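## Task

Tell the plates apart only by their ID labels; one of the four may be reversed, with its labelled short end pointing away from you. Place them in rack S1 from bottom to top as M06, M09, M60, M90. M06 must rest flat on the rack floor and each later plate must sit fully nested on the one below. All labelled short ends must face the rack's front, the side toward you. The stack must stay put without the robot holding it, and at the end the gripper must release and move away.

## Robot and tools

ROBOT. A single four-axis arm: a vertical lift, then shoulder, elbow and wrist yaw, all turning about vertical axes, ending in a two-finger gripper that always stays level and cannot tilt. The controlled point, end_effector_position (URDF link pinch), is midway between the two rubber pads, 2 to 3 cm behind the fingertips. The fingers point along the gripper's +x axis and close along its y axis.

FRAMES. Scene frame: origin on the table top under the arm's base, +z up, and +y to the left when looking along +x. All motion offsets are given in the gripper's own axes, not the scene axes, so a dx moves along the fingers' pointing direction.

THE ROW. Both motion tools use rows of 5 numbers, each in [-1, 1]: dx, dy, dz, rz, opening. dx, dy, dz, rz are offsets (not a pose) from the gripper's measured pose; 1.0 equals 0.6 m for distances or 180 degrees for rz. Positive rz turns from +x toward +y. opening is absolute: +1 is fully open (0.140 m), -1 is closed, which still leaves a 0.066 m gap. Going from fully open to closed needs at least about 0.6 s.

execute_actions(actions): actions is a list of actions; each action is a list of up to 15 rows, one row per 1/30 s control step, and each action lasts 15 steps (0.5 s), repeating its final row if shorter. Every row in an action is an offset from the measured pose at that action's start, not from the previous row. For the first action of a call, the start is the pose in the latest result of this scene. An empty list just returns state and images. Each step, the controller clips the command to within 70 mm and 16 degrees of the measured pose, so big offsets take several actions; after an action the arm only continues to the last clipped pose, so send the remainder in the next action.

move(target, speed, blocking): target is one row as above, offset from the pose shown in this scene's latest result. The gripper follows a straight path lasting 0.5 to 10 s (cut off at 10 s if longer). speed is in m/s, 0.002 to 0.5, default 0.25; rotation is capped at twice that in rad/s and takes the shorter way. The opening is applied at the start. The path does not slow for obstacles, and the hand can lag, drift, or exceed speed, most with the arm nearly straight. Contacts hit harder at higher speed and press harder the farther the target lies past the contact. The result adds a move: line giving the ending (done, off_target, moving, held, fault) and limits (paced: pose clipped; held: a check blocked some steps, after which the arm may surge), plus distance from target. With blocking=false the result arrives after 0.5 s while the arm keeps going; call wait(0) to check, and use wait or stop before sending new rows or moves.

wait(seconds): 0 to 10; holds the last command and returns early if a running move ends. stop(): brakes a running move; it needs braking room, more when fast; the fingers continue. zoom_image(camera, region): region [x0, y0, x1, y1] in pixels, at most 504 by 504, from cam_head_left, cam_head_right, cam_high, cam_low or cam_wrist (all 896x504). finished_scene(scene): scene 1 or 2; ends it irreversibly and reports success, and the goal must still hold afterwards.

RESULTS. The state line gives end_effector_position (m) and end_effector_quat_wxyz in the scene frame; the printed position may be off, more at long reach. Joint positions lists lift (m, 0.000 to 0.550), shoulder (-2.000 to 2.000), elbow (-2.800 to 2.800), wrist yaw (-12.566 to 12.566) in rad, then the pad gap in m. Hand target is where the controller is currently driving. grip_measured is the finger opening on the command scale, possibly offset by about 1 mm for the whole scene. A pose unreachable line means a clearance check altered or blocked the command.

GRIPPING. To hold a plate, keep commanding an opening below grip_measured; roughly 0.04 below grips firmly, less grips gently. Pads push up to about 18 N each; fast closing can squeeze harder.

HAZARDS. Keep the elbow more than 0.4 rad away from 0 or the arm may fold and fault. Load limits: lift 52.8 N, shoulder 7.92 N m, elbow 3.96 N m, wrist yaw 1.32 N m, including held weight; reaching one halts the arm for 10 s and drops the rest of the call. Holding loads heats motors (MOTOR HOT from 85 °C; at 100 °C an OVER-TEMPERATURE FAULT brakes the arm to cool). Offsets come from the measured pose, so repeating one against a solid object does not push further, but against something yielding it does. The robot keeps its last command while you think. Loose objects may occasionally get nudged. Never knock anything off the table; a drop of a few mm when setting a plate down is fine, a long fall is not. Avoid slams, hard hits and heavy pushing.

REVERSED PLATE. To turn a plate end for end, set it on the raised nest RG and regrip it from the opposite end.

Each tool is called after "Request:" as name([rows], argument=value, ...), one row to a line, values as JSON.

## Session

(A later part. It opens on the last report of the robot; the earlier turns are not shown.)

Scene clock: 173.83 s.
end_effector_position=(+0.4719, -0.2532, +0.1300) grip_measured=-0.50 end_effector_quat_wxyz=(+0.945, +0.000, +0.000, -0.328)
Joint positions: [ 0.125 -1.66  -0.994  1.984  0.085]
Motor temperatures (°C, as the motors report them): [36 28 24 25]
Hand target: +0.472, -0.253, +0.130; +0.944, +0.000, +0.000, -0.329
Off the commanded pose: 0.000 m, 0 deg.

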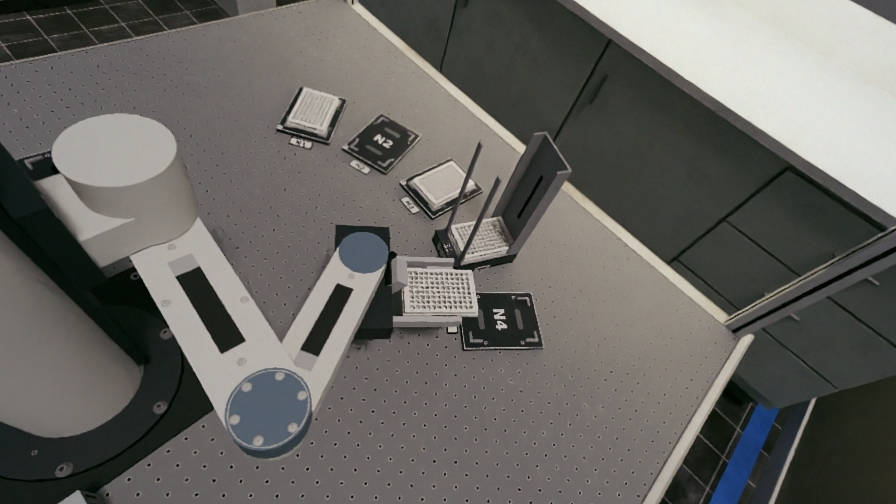

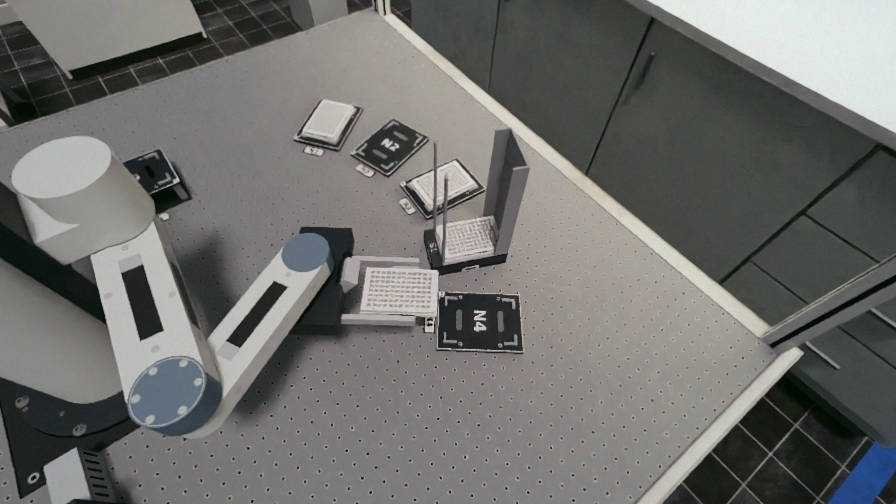

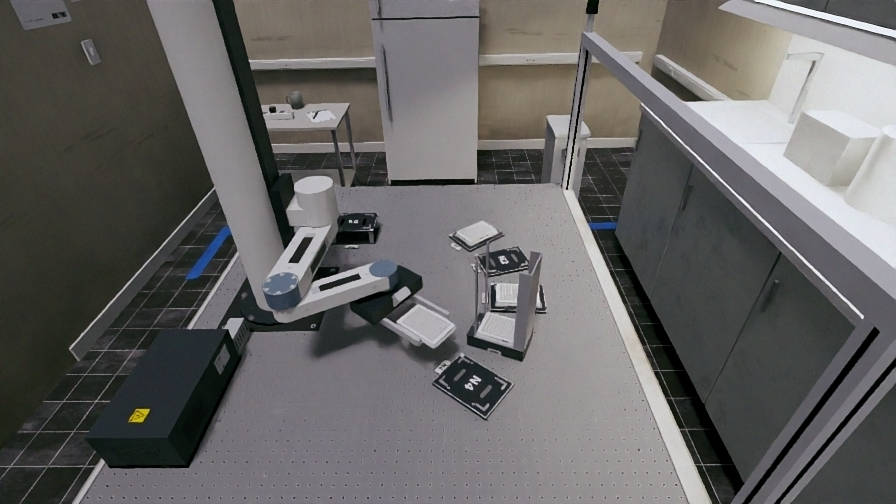

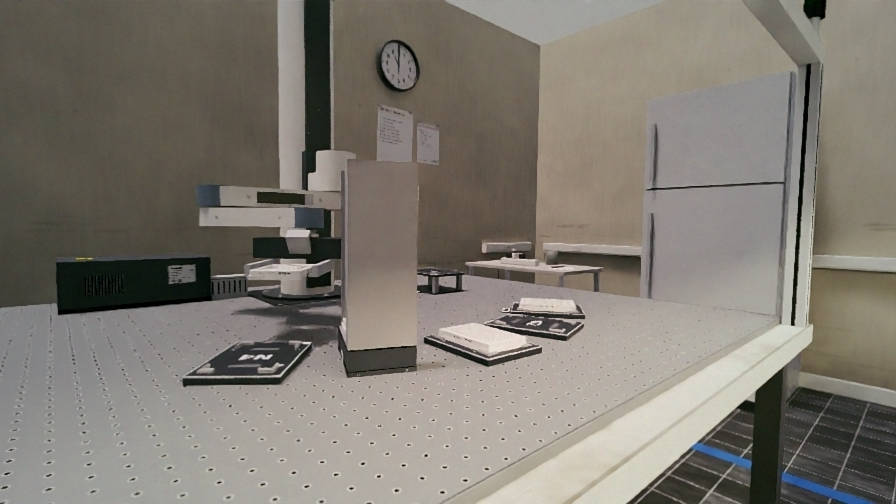

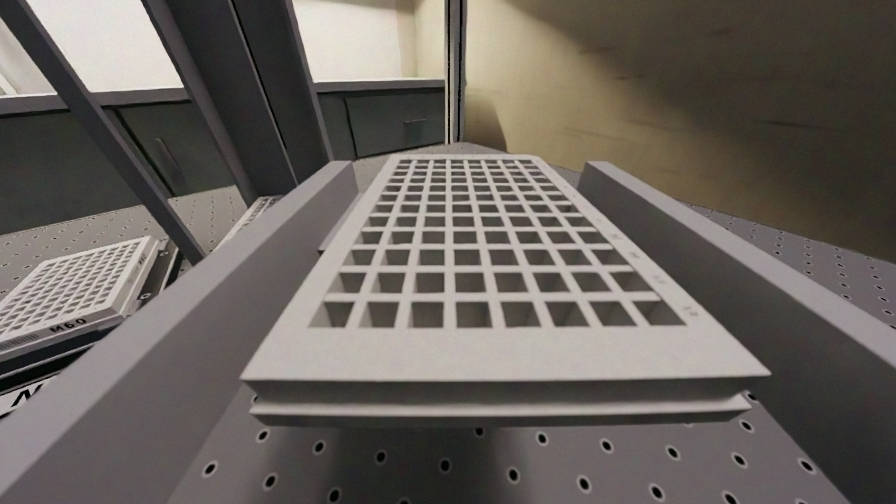

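Request:
move(target=[-0.199,0.3805,0,0.213,-0.56], speed=0.25)

Request:
move(target=[-0.2,0.5,0,0,-0.56], speed=0.25)

Scene clock: 184.53 s.
end_effector_position=(+0.5201, -0.0001, +0.1300) grip_measured=-0.50 end_effector_quat_wxyz=(+1.000, +0.000, +0.000, +0.000)
Joint positions: [ 0.125 -0.992 -0.797  1.789  0.085]
Motor temperatures (°C, as the motors report them): [36 28 24 25]
Hand target: +0.520, -0.000, +0.130; +1.000, +0.000, +0.000, -0.000
Off the commanded pose: 0.000 m, 0 deg.
move: done

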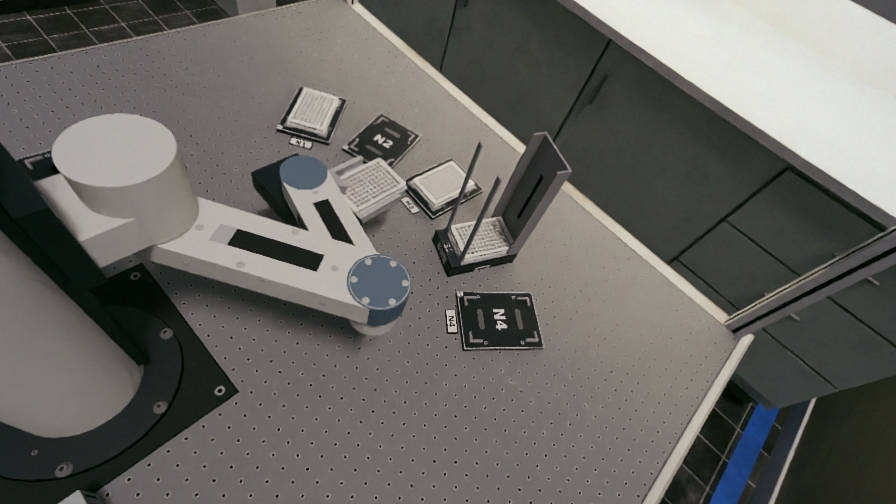

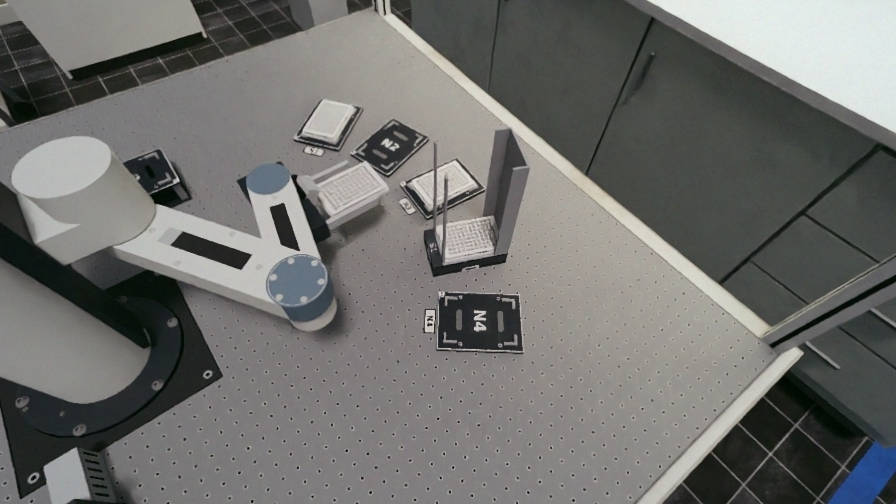

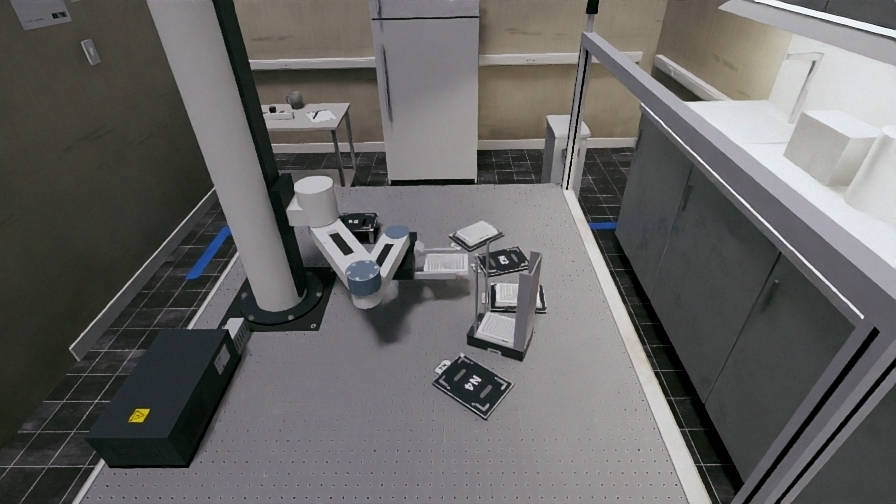

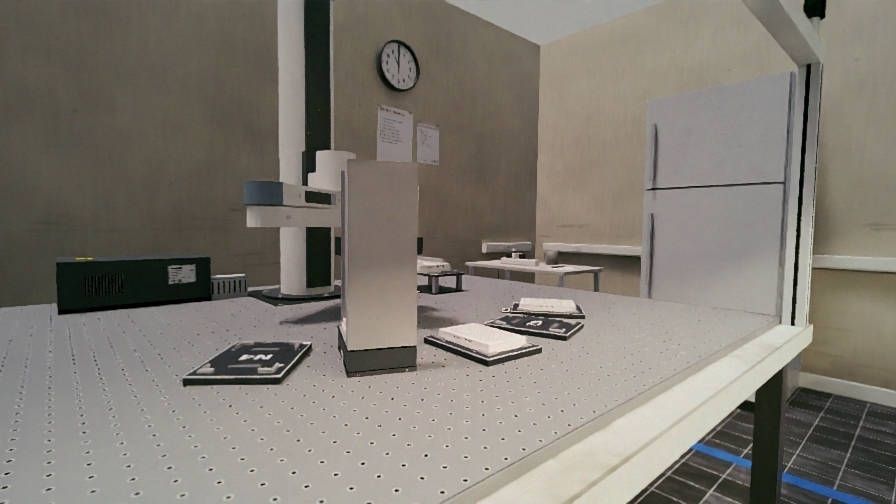

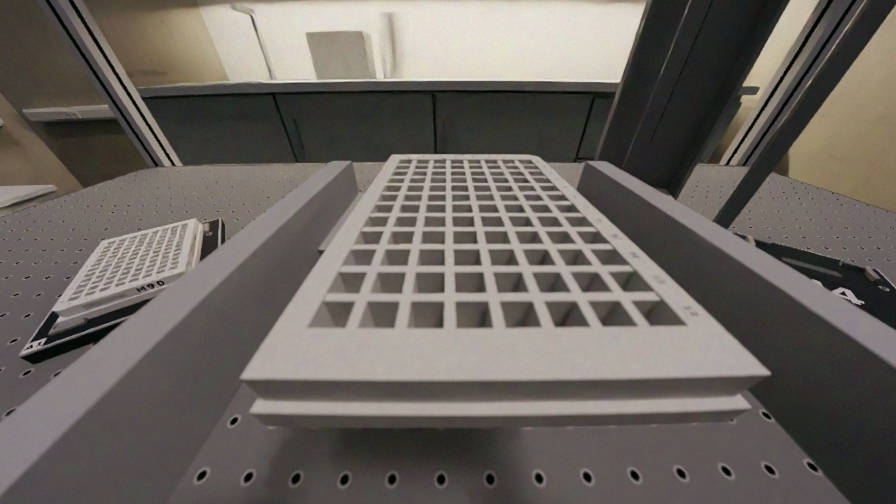

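Scene clock: 186.27 s.
end_effector_position=(+0.4005, +0.3000, +0.1300) grip_measured=-0.50 end_effector_quat_wxyz=(+1.000, +0.000, +0.000, -0.000)
Joint positions: [ 0.125  0.465 -1.279  0.814  0.085]
Motor temperatures (°C, as the motors report them): [36 28 24 25]
Hand target: +0.401, +0.300, +0.130; +1.000, +0.000, +0.000, +0.000
Off the commanded pose: 0.001 m, 0 deg.
move: done

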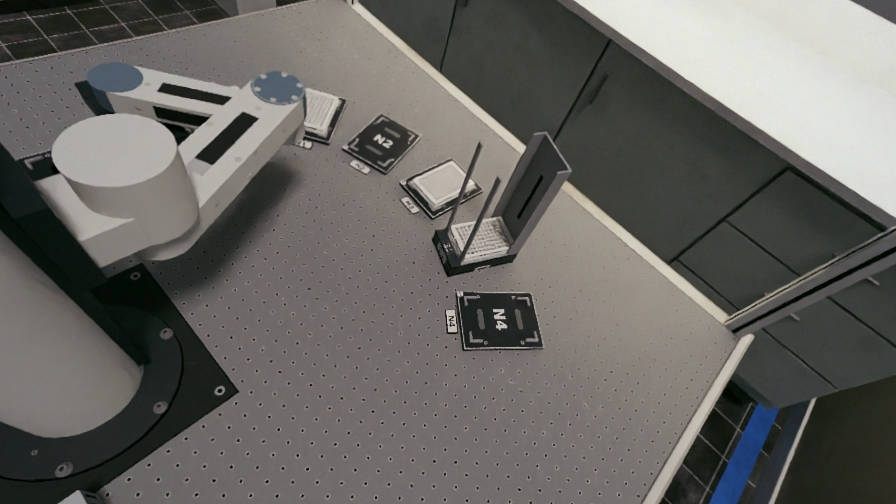

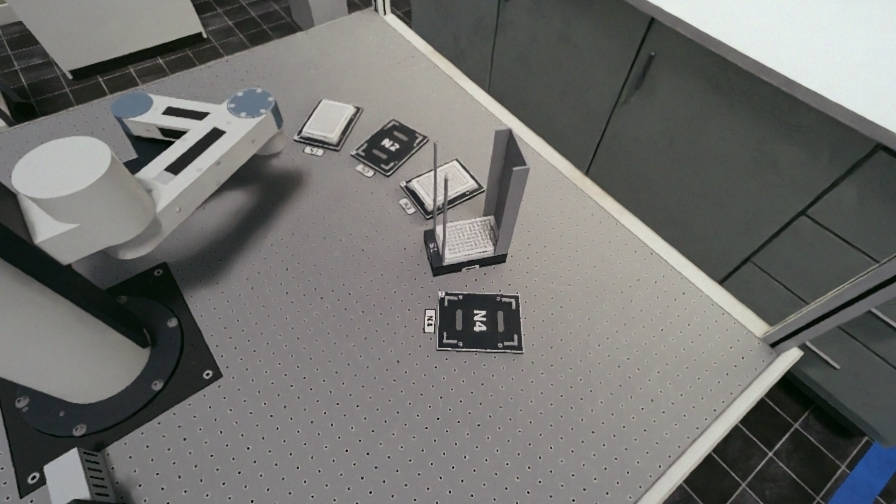

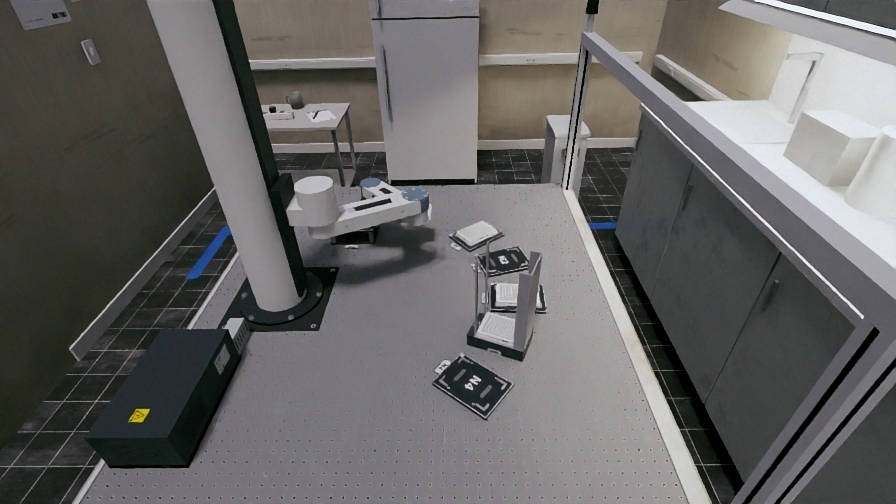

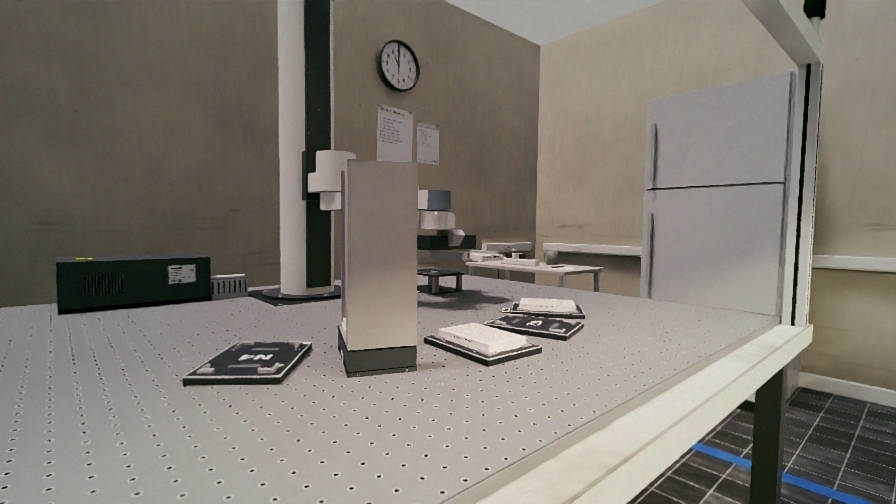

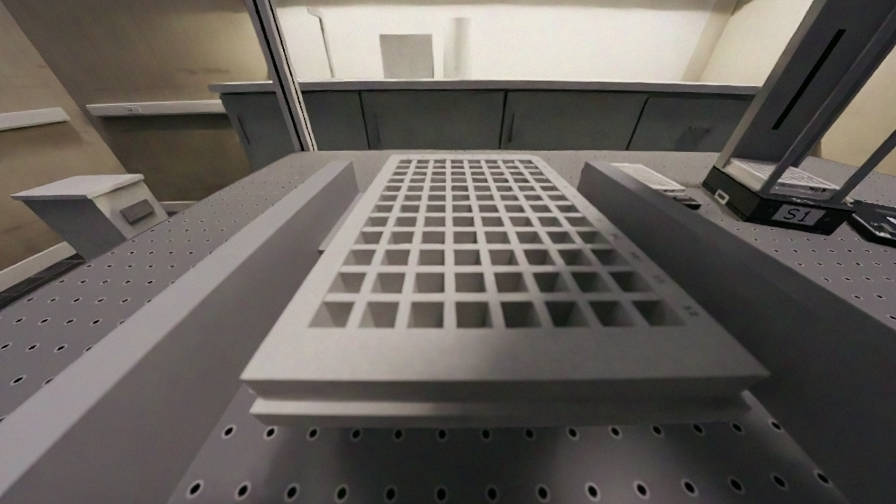

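Request:
move(target=[-0.22,0.03,-0.03,0,-0.56], speed=0.2)

Scene clock: 192.50 s.
end_effector_position=(+0.2685, +0.3182, +0.1120) grip_measured=-0.50 end_effector_quat_wxyz=(+1.000, +0.000, +0.000, +0.000)
Joint positions: [ 0.107  0.906 -1.325  0.42   0.085]
Motor temperatures (°C, as the motors report them): [36 28 24 25]
Hand target: +0.269, +0.318, +0.112; +1.000, +0.000, +0.000, -0.000
Off the commanded pose: 0.000 m, 0 deg.
move: done

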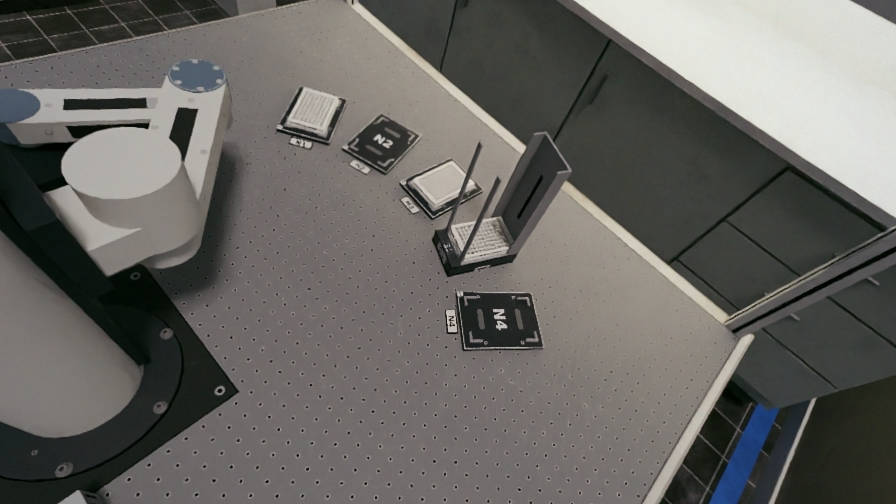

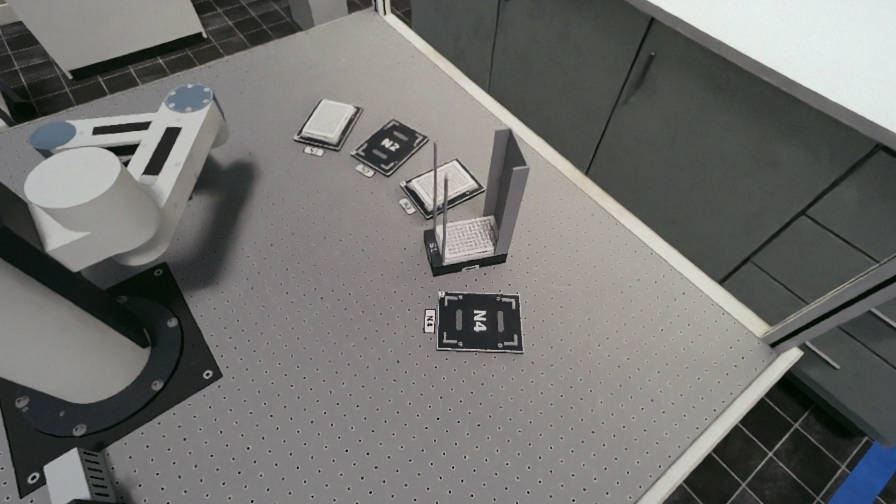

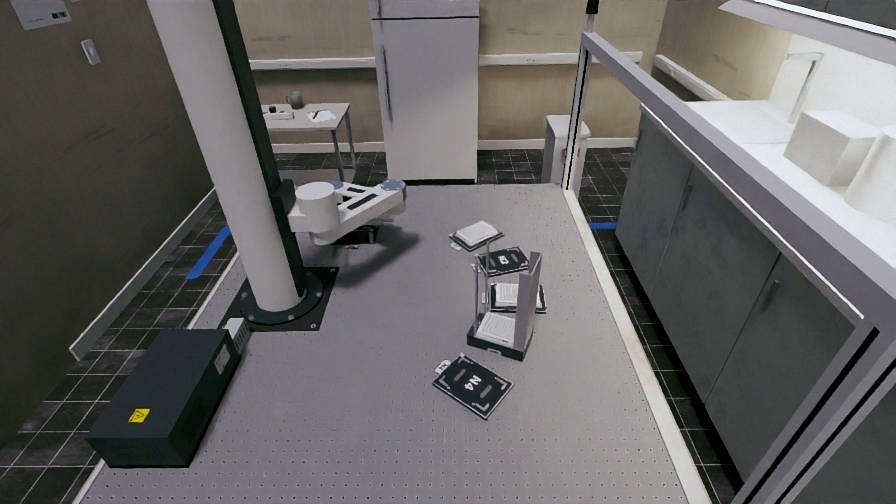

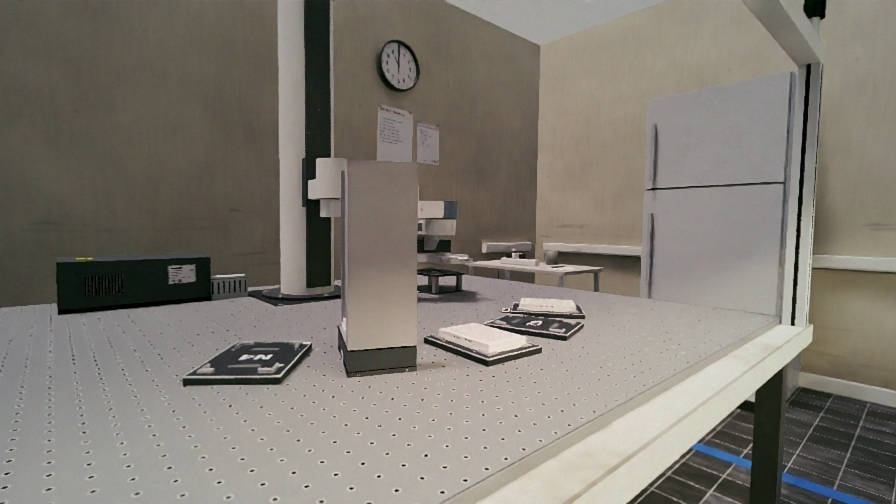

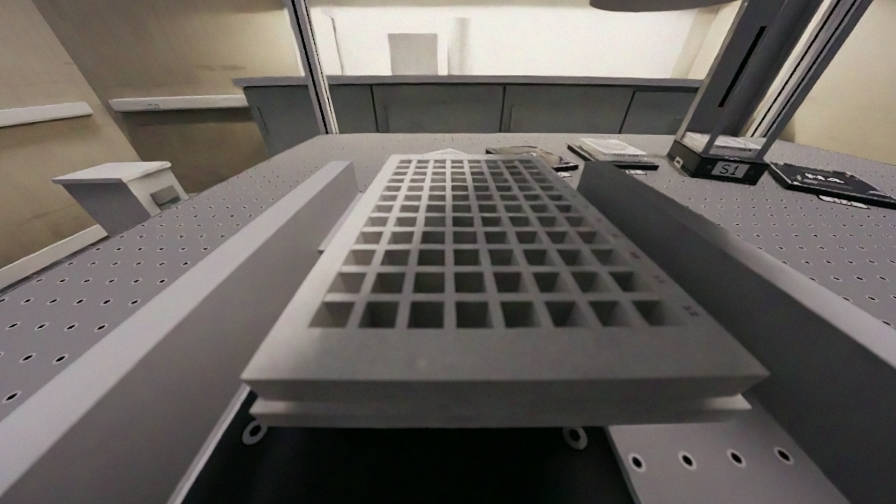

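Request:
move(target=[-0.089,0.032,-0.035,-0.004,-0.56], speed=0.1)

Request:
zoom_image(camera="cam_low", region=[400,220,500,300])

Scene clock: 203.07 s.
end_effector_position=(+0.2151, +0.3375, +0.0909) grip_measured=-0.50 end_effector_quat_wxyz=(+1.000, +0.000, +0.000, -0.005)
Joint positions: [ 0.086  1.114 -1.488  0.363  0.085]
Motor temperatures (°C, as the motors report them): [36 28 24 25]
Hand target: +0.215, +0.337, +0.091; +1.000, +0.000, +0.000, -0.006
Off the commanded pose: 0.000 m, 0 deg.
move: done

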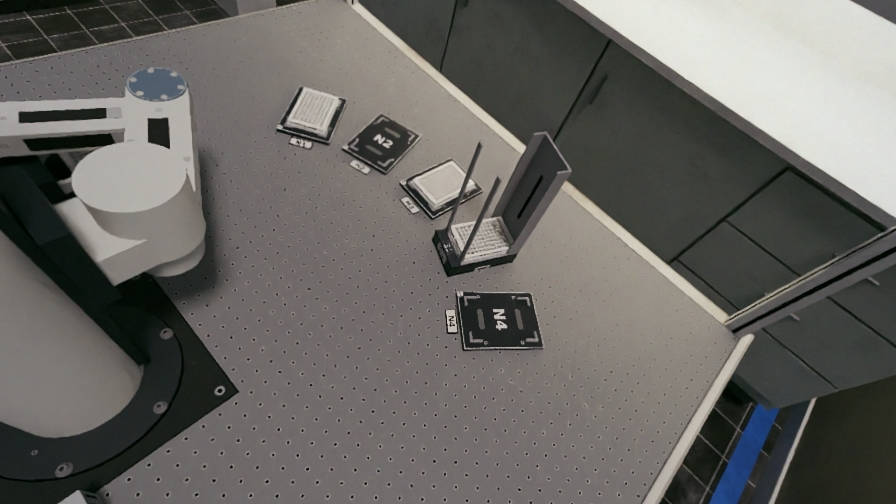

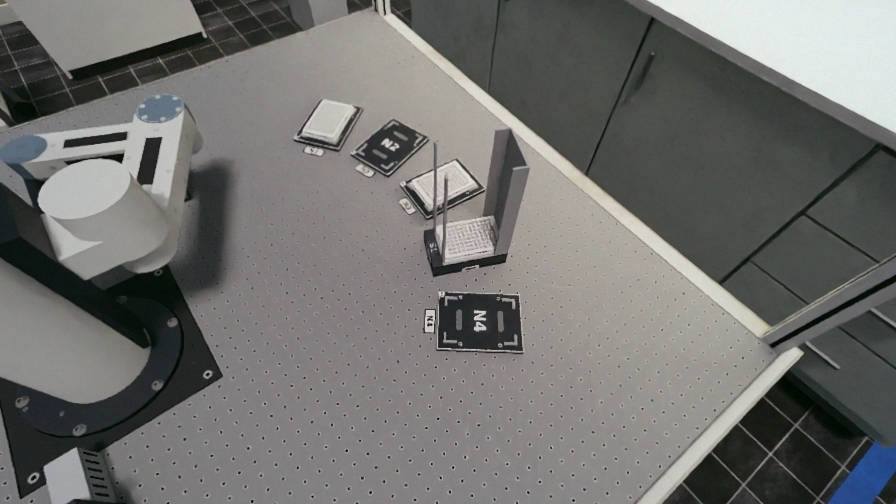

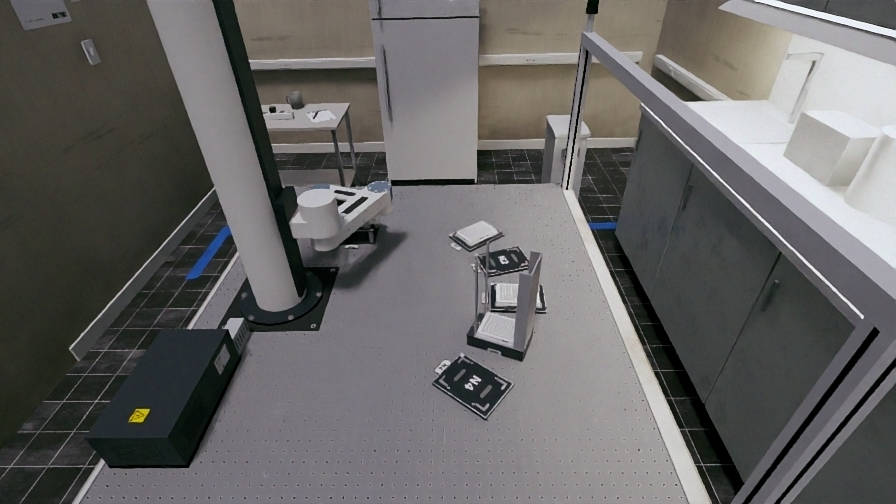

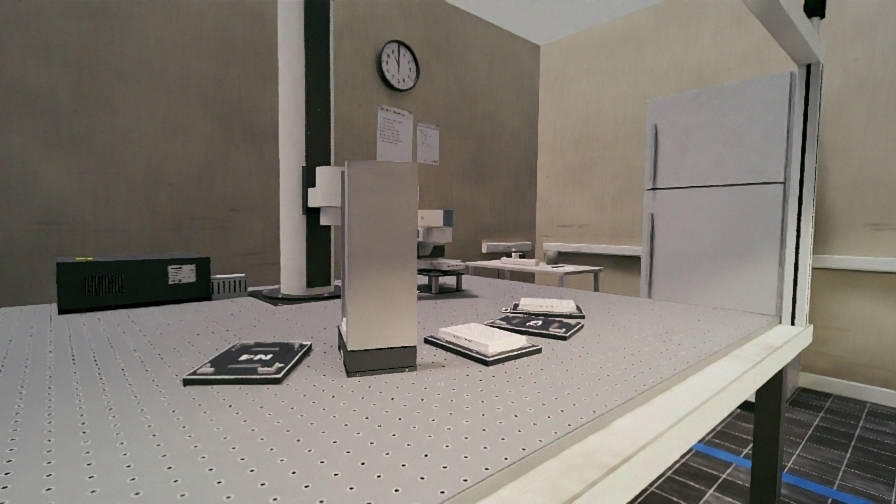

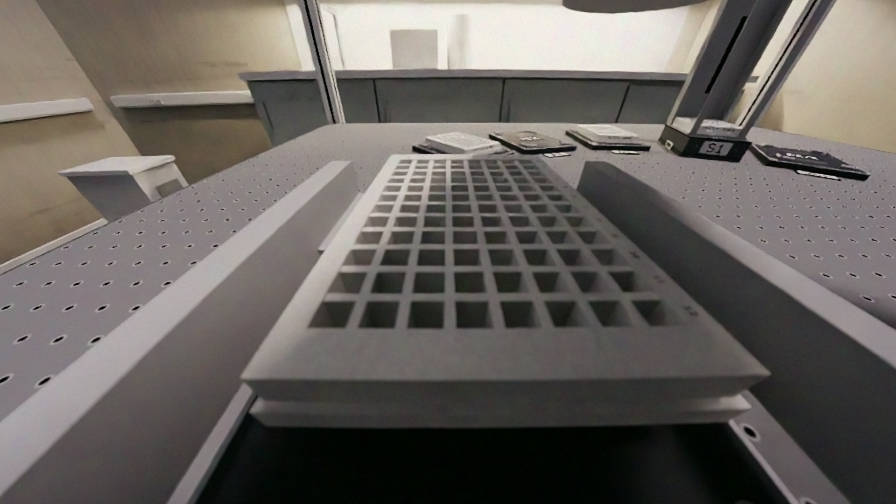

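Region (400, 220, 500, 300) of cam_low's 896x504 image, scaled by 5.040, with more detail than that image has; it fills the top 403 rows of this view, and the rest is white.

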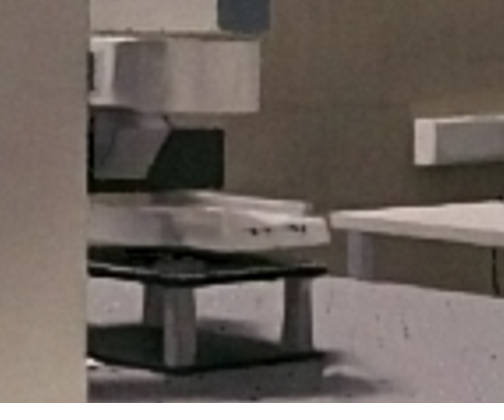

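Request:
move(target=[-0.025,0,-0.008,0,-0.56], speed=0.05)

Request:
zoom_image(camera="cam_wrist", region=[160,380,664,504])

Request:
zoom_image(camera="cam_low", region=[400,220,500,300])

Scene clock: 210.17 s.
end_effector_position=(+0.2000, +0.3377, +0.0861) grip_measured=-0.50 end_effector_quat_wxyz=(+1.000, +0.000, +0.000, -0.005)
Joint positions: [ 0.081  1.165 -1.513  0.338  0.085]
Motor temperatures (°C, as the motors report them): [36 28 24 25]
Hand target: +0.200, +0.338, +0.086; +1.000, +0.000, +0.000, -0.005
Off the commanded pose: 0.000 m, 0 deg.
move: done

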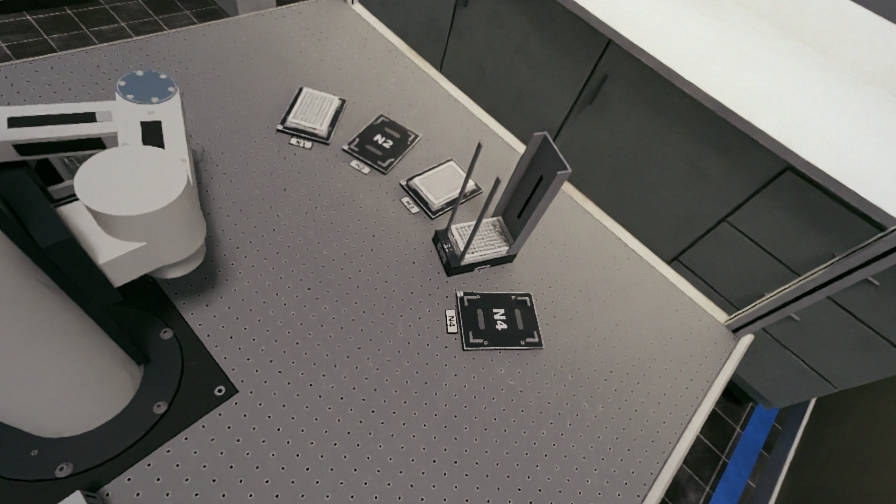

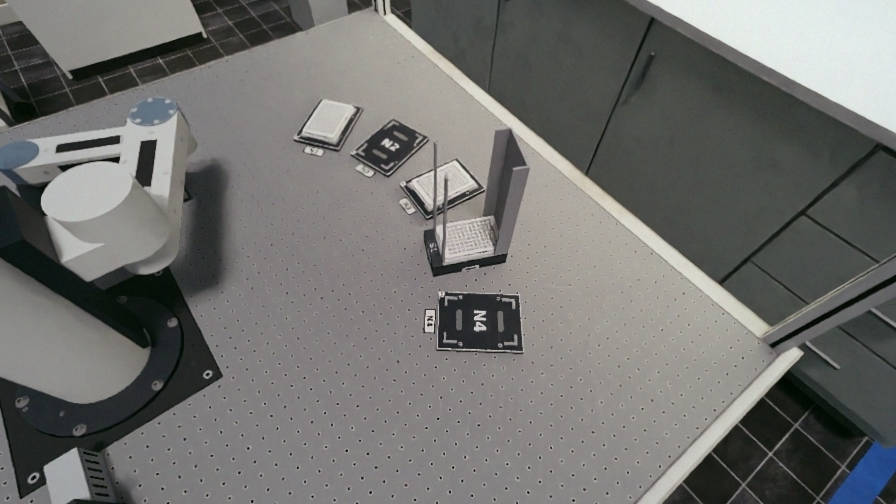

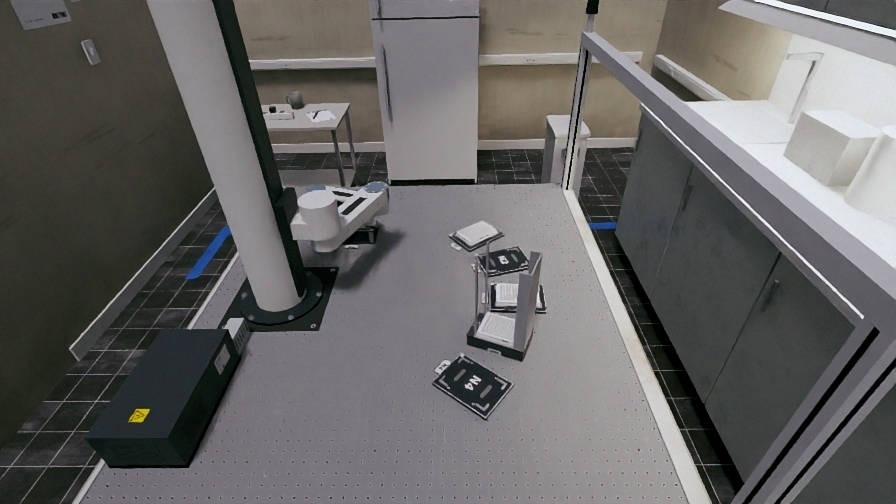

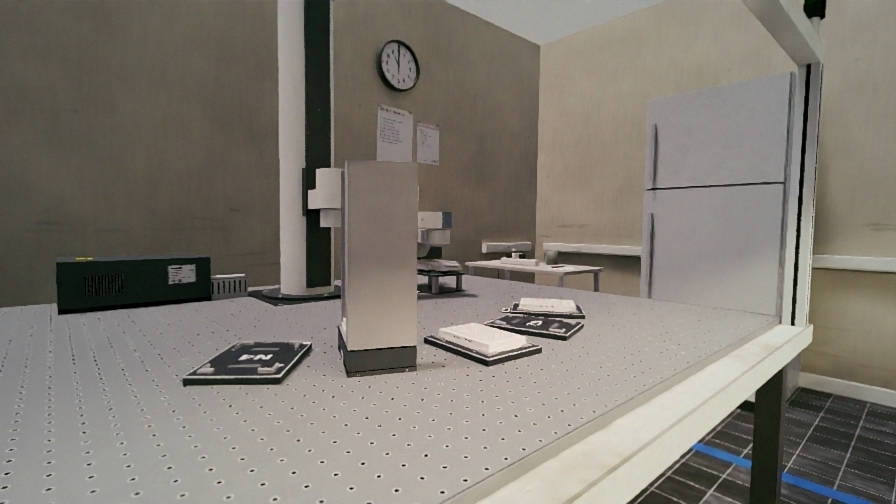

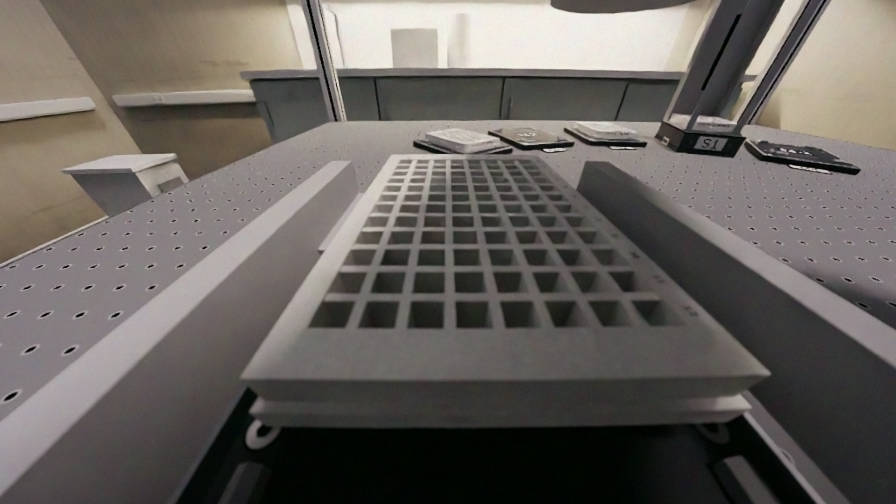

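Region (160, 380, 664, 504) of cam_wrist's 896x504 image, scaled by 1.000; it fills the top 124 rows of this view, and the rest is white.

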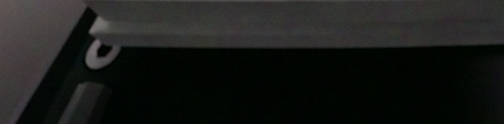

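Region (400, 220, 500, 300) of cam_low's 896x504 image, scaled by 5.040, with more detail than that image has; it fills the top 403 rows of this view, and the rest is white.

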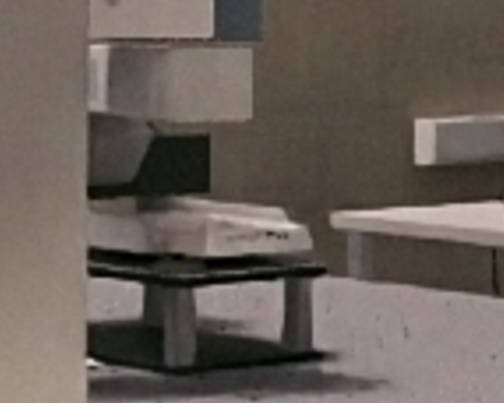

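Request:
move(target=[-0.04,0,0,0,-0.56], speed=0.05)

Scene clock: 216.73 s.
end_effector_position=(+0.1759, +0.3381, +0.0861) grip_measured=-0.50 end_effector_quat_wxyz=(+1.000, +0.000, +0.000, -0.005)
Joint positions: [ 0.081  1.246 -1.56   0.304  0.085]
Motor temperatures (°C, as the motors report them): [36 28 24 25]
Hand target: +0.176, +0.338, +0.086; +1.000, +0.000, +0.000, -0.005
Off the commanded pose: 0.000 m, 0 deg.
move: done

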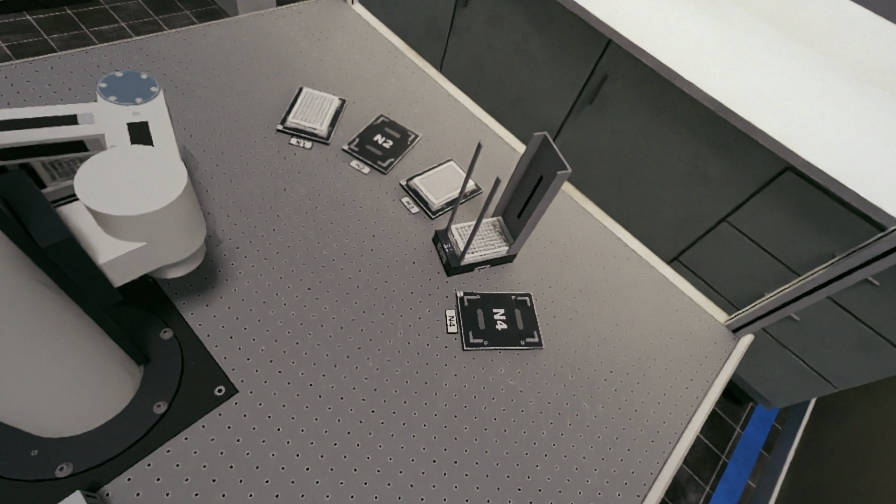

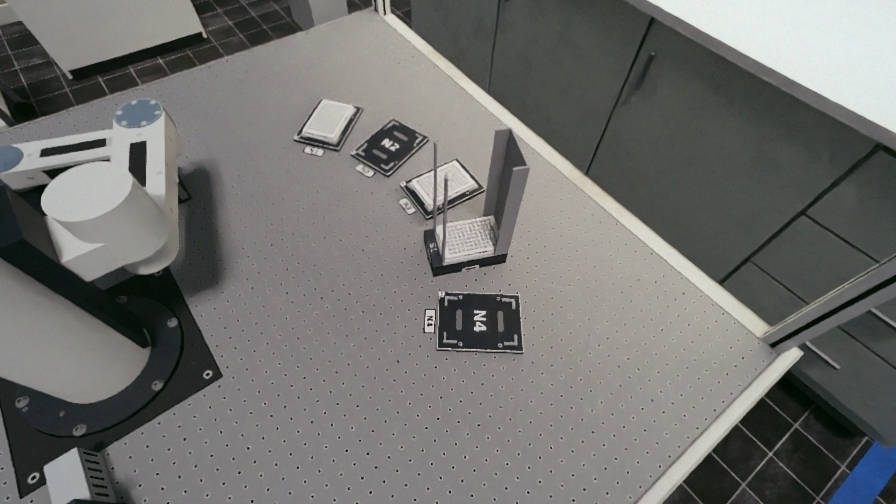

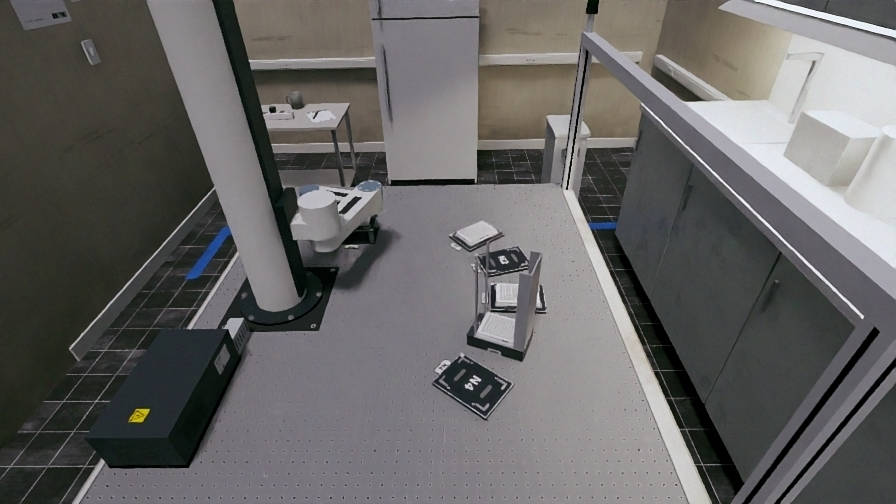

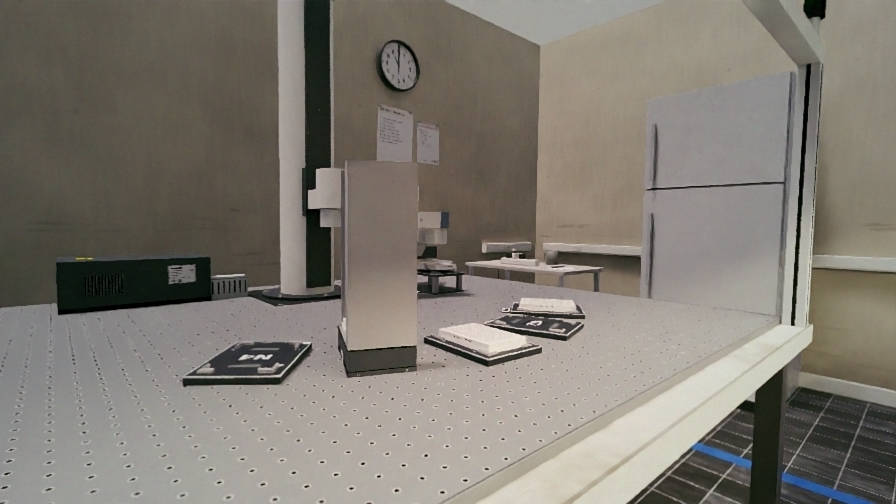

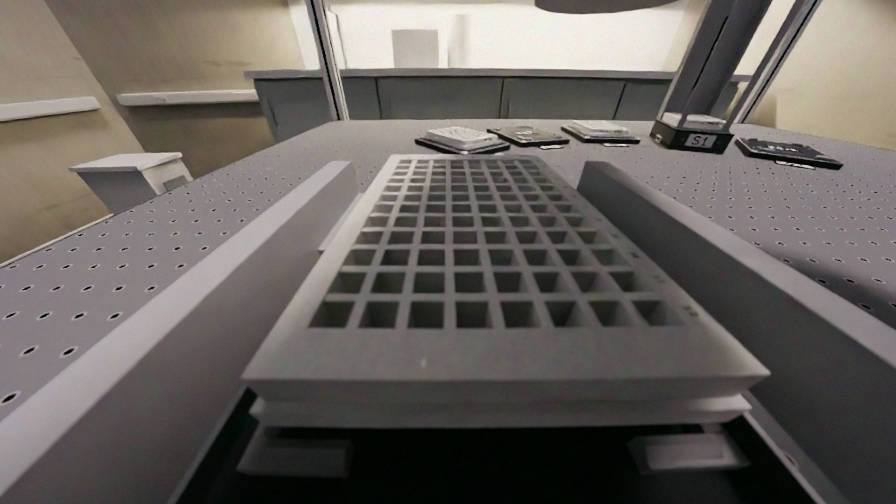

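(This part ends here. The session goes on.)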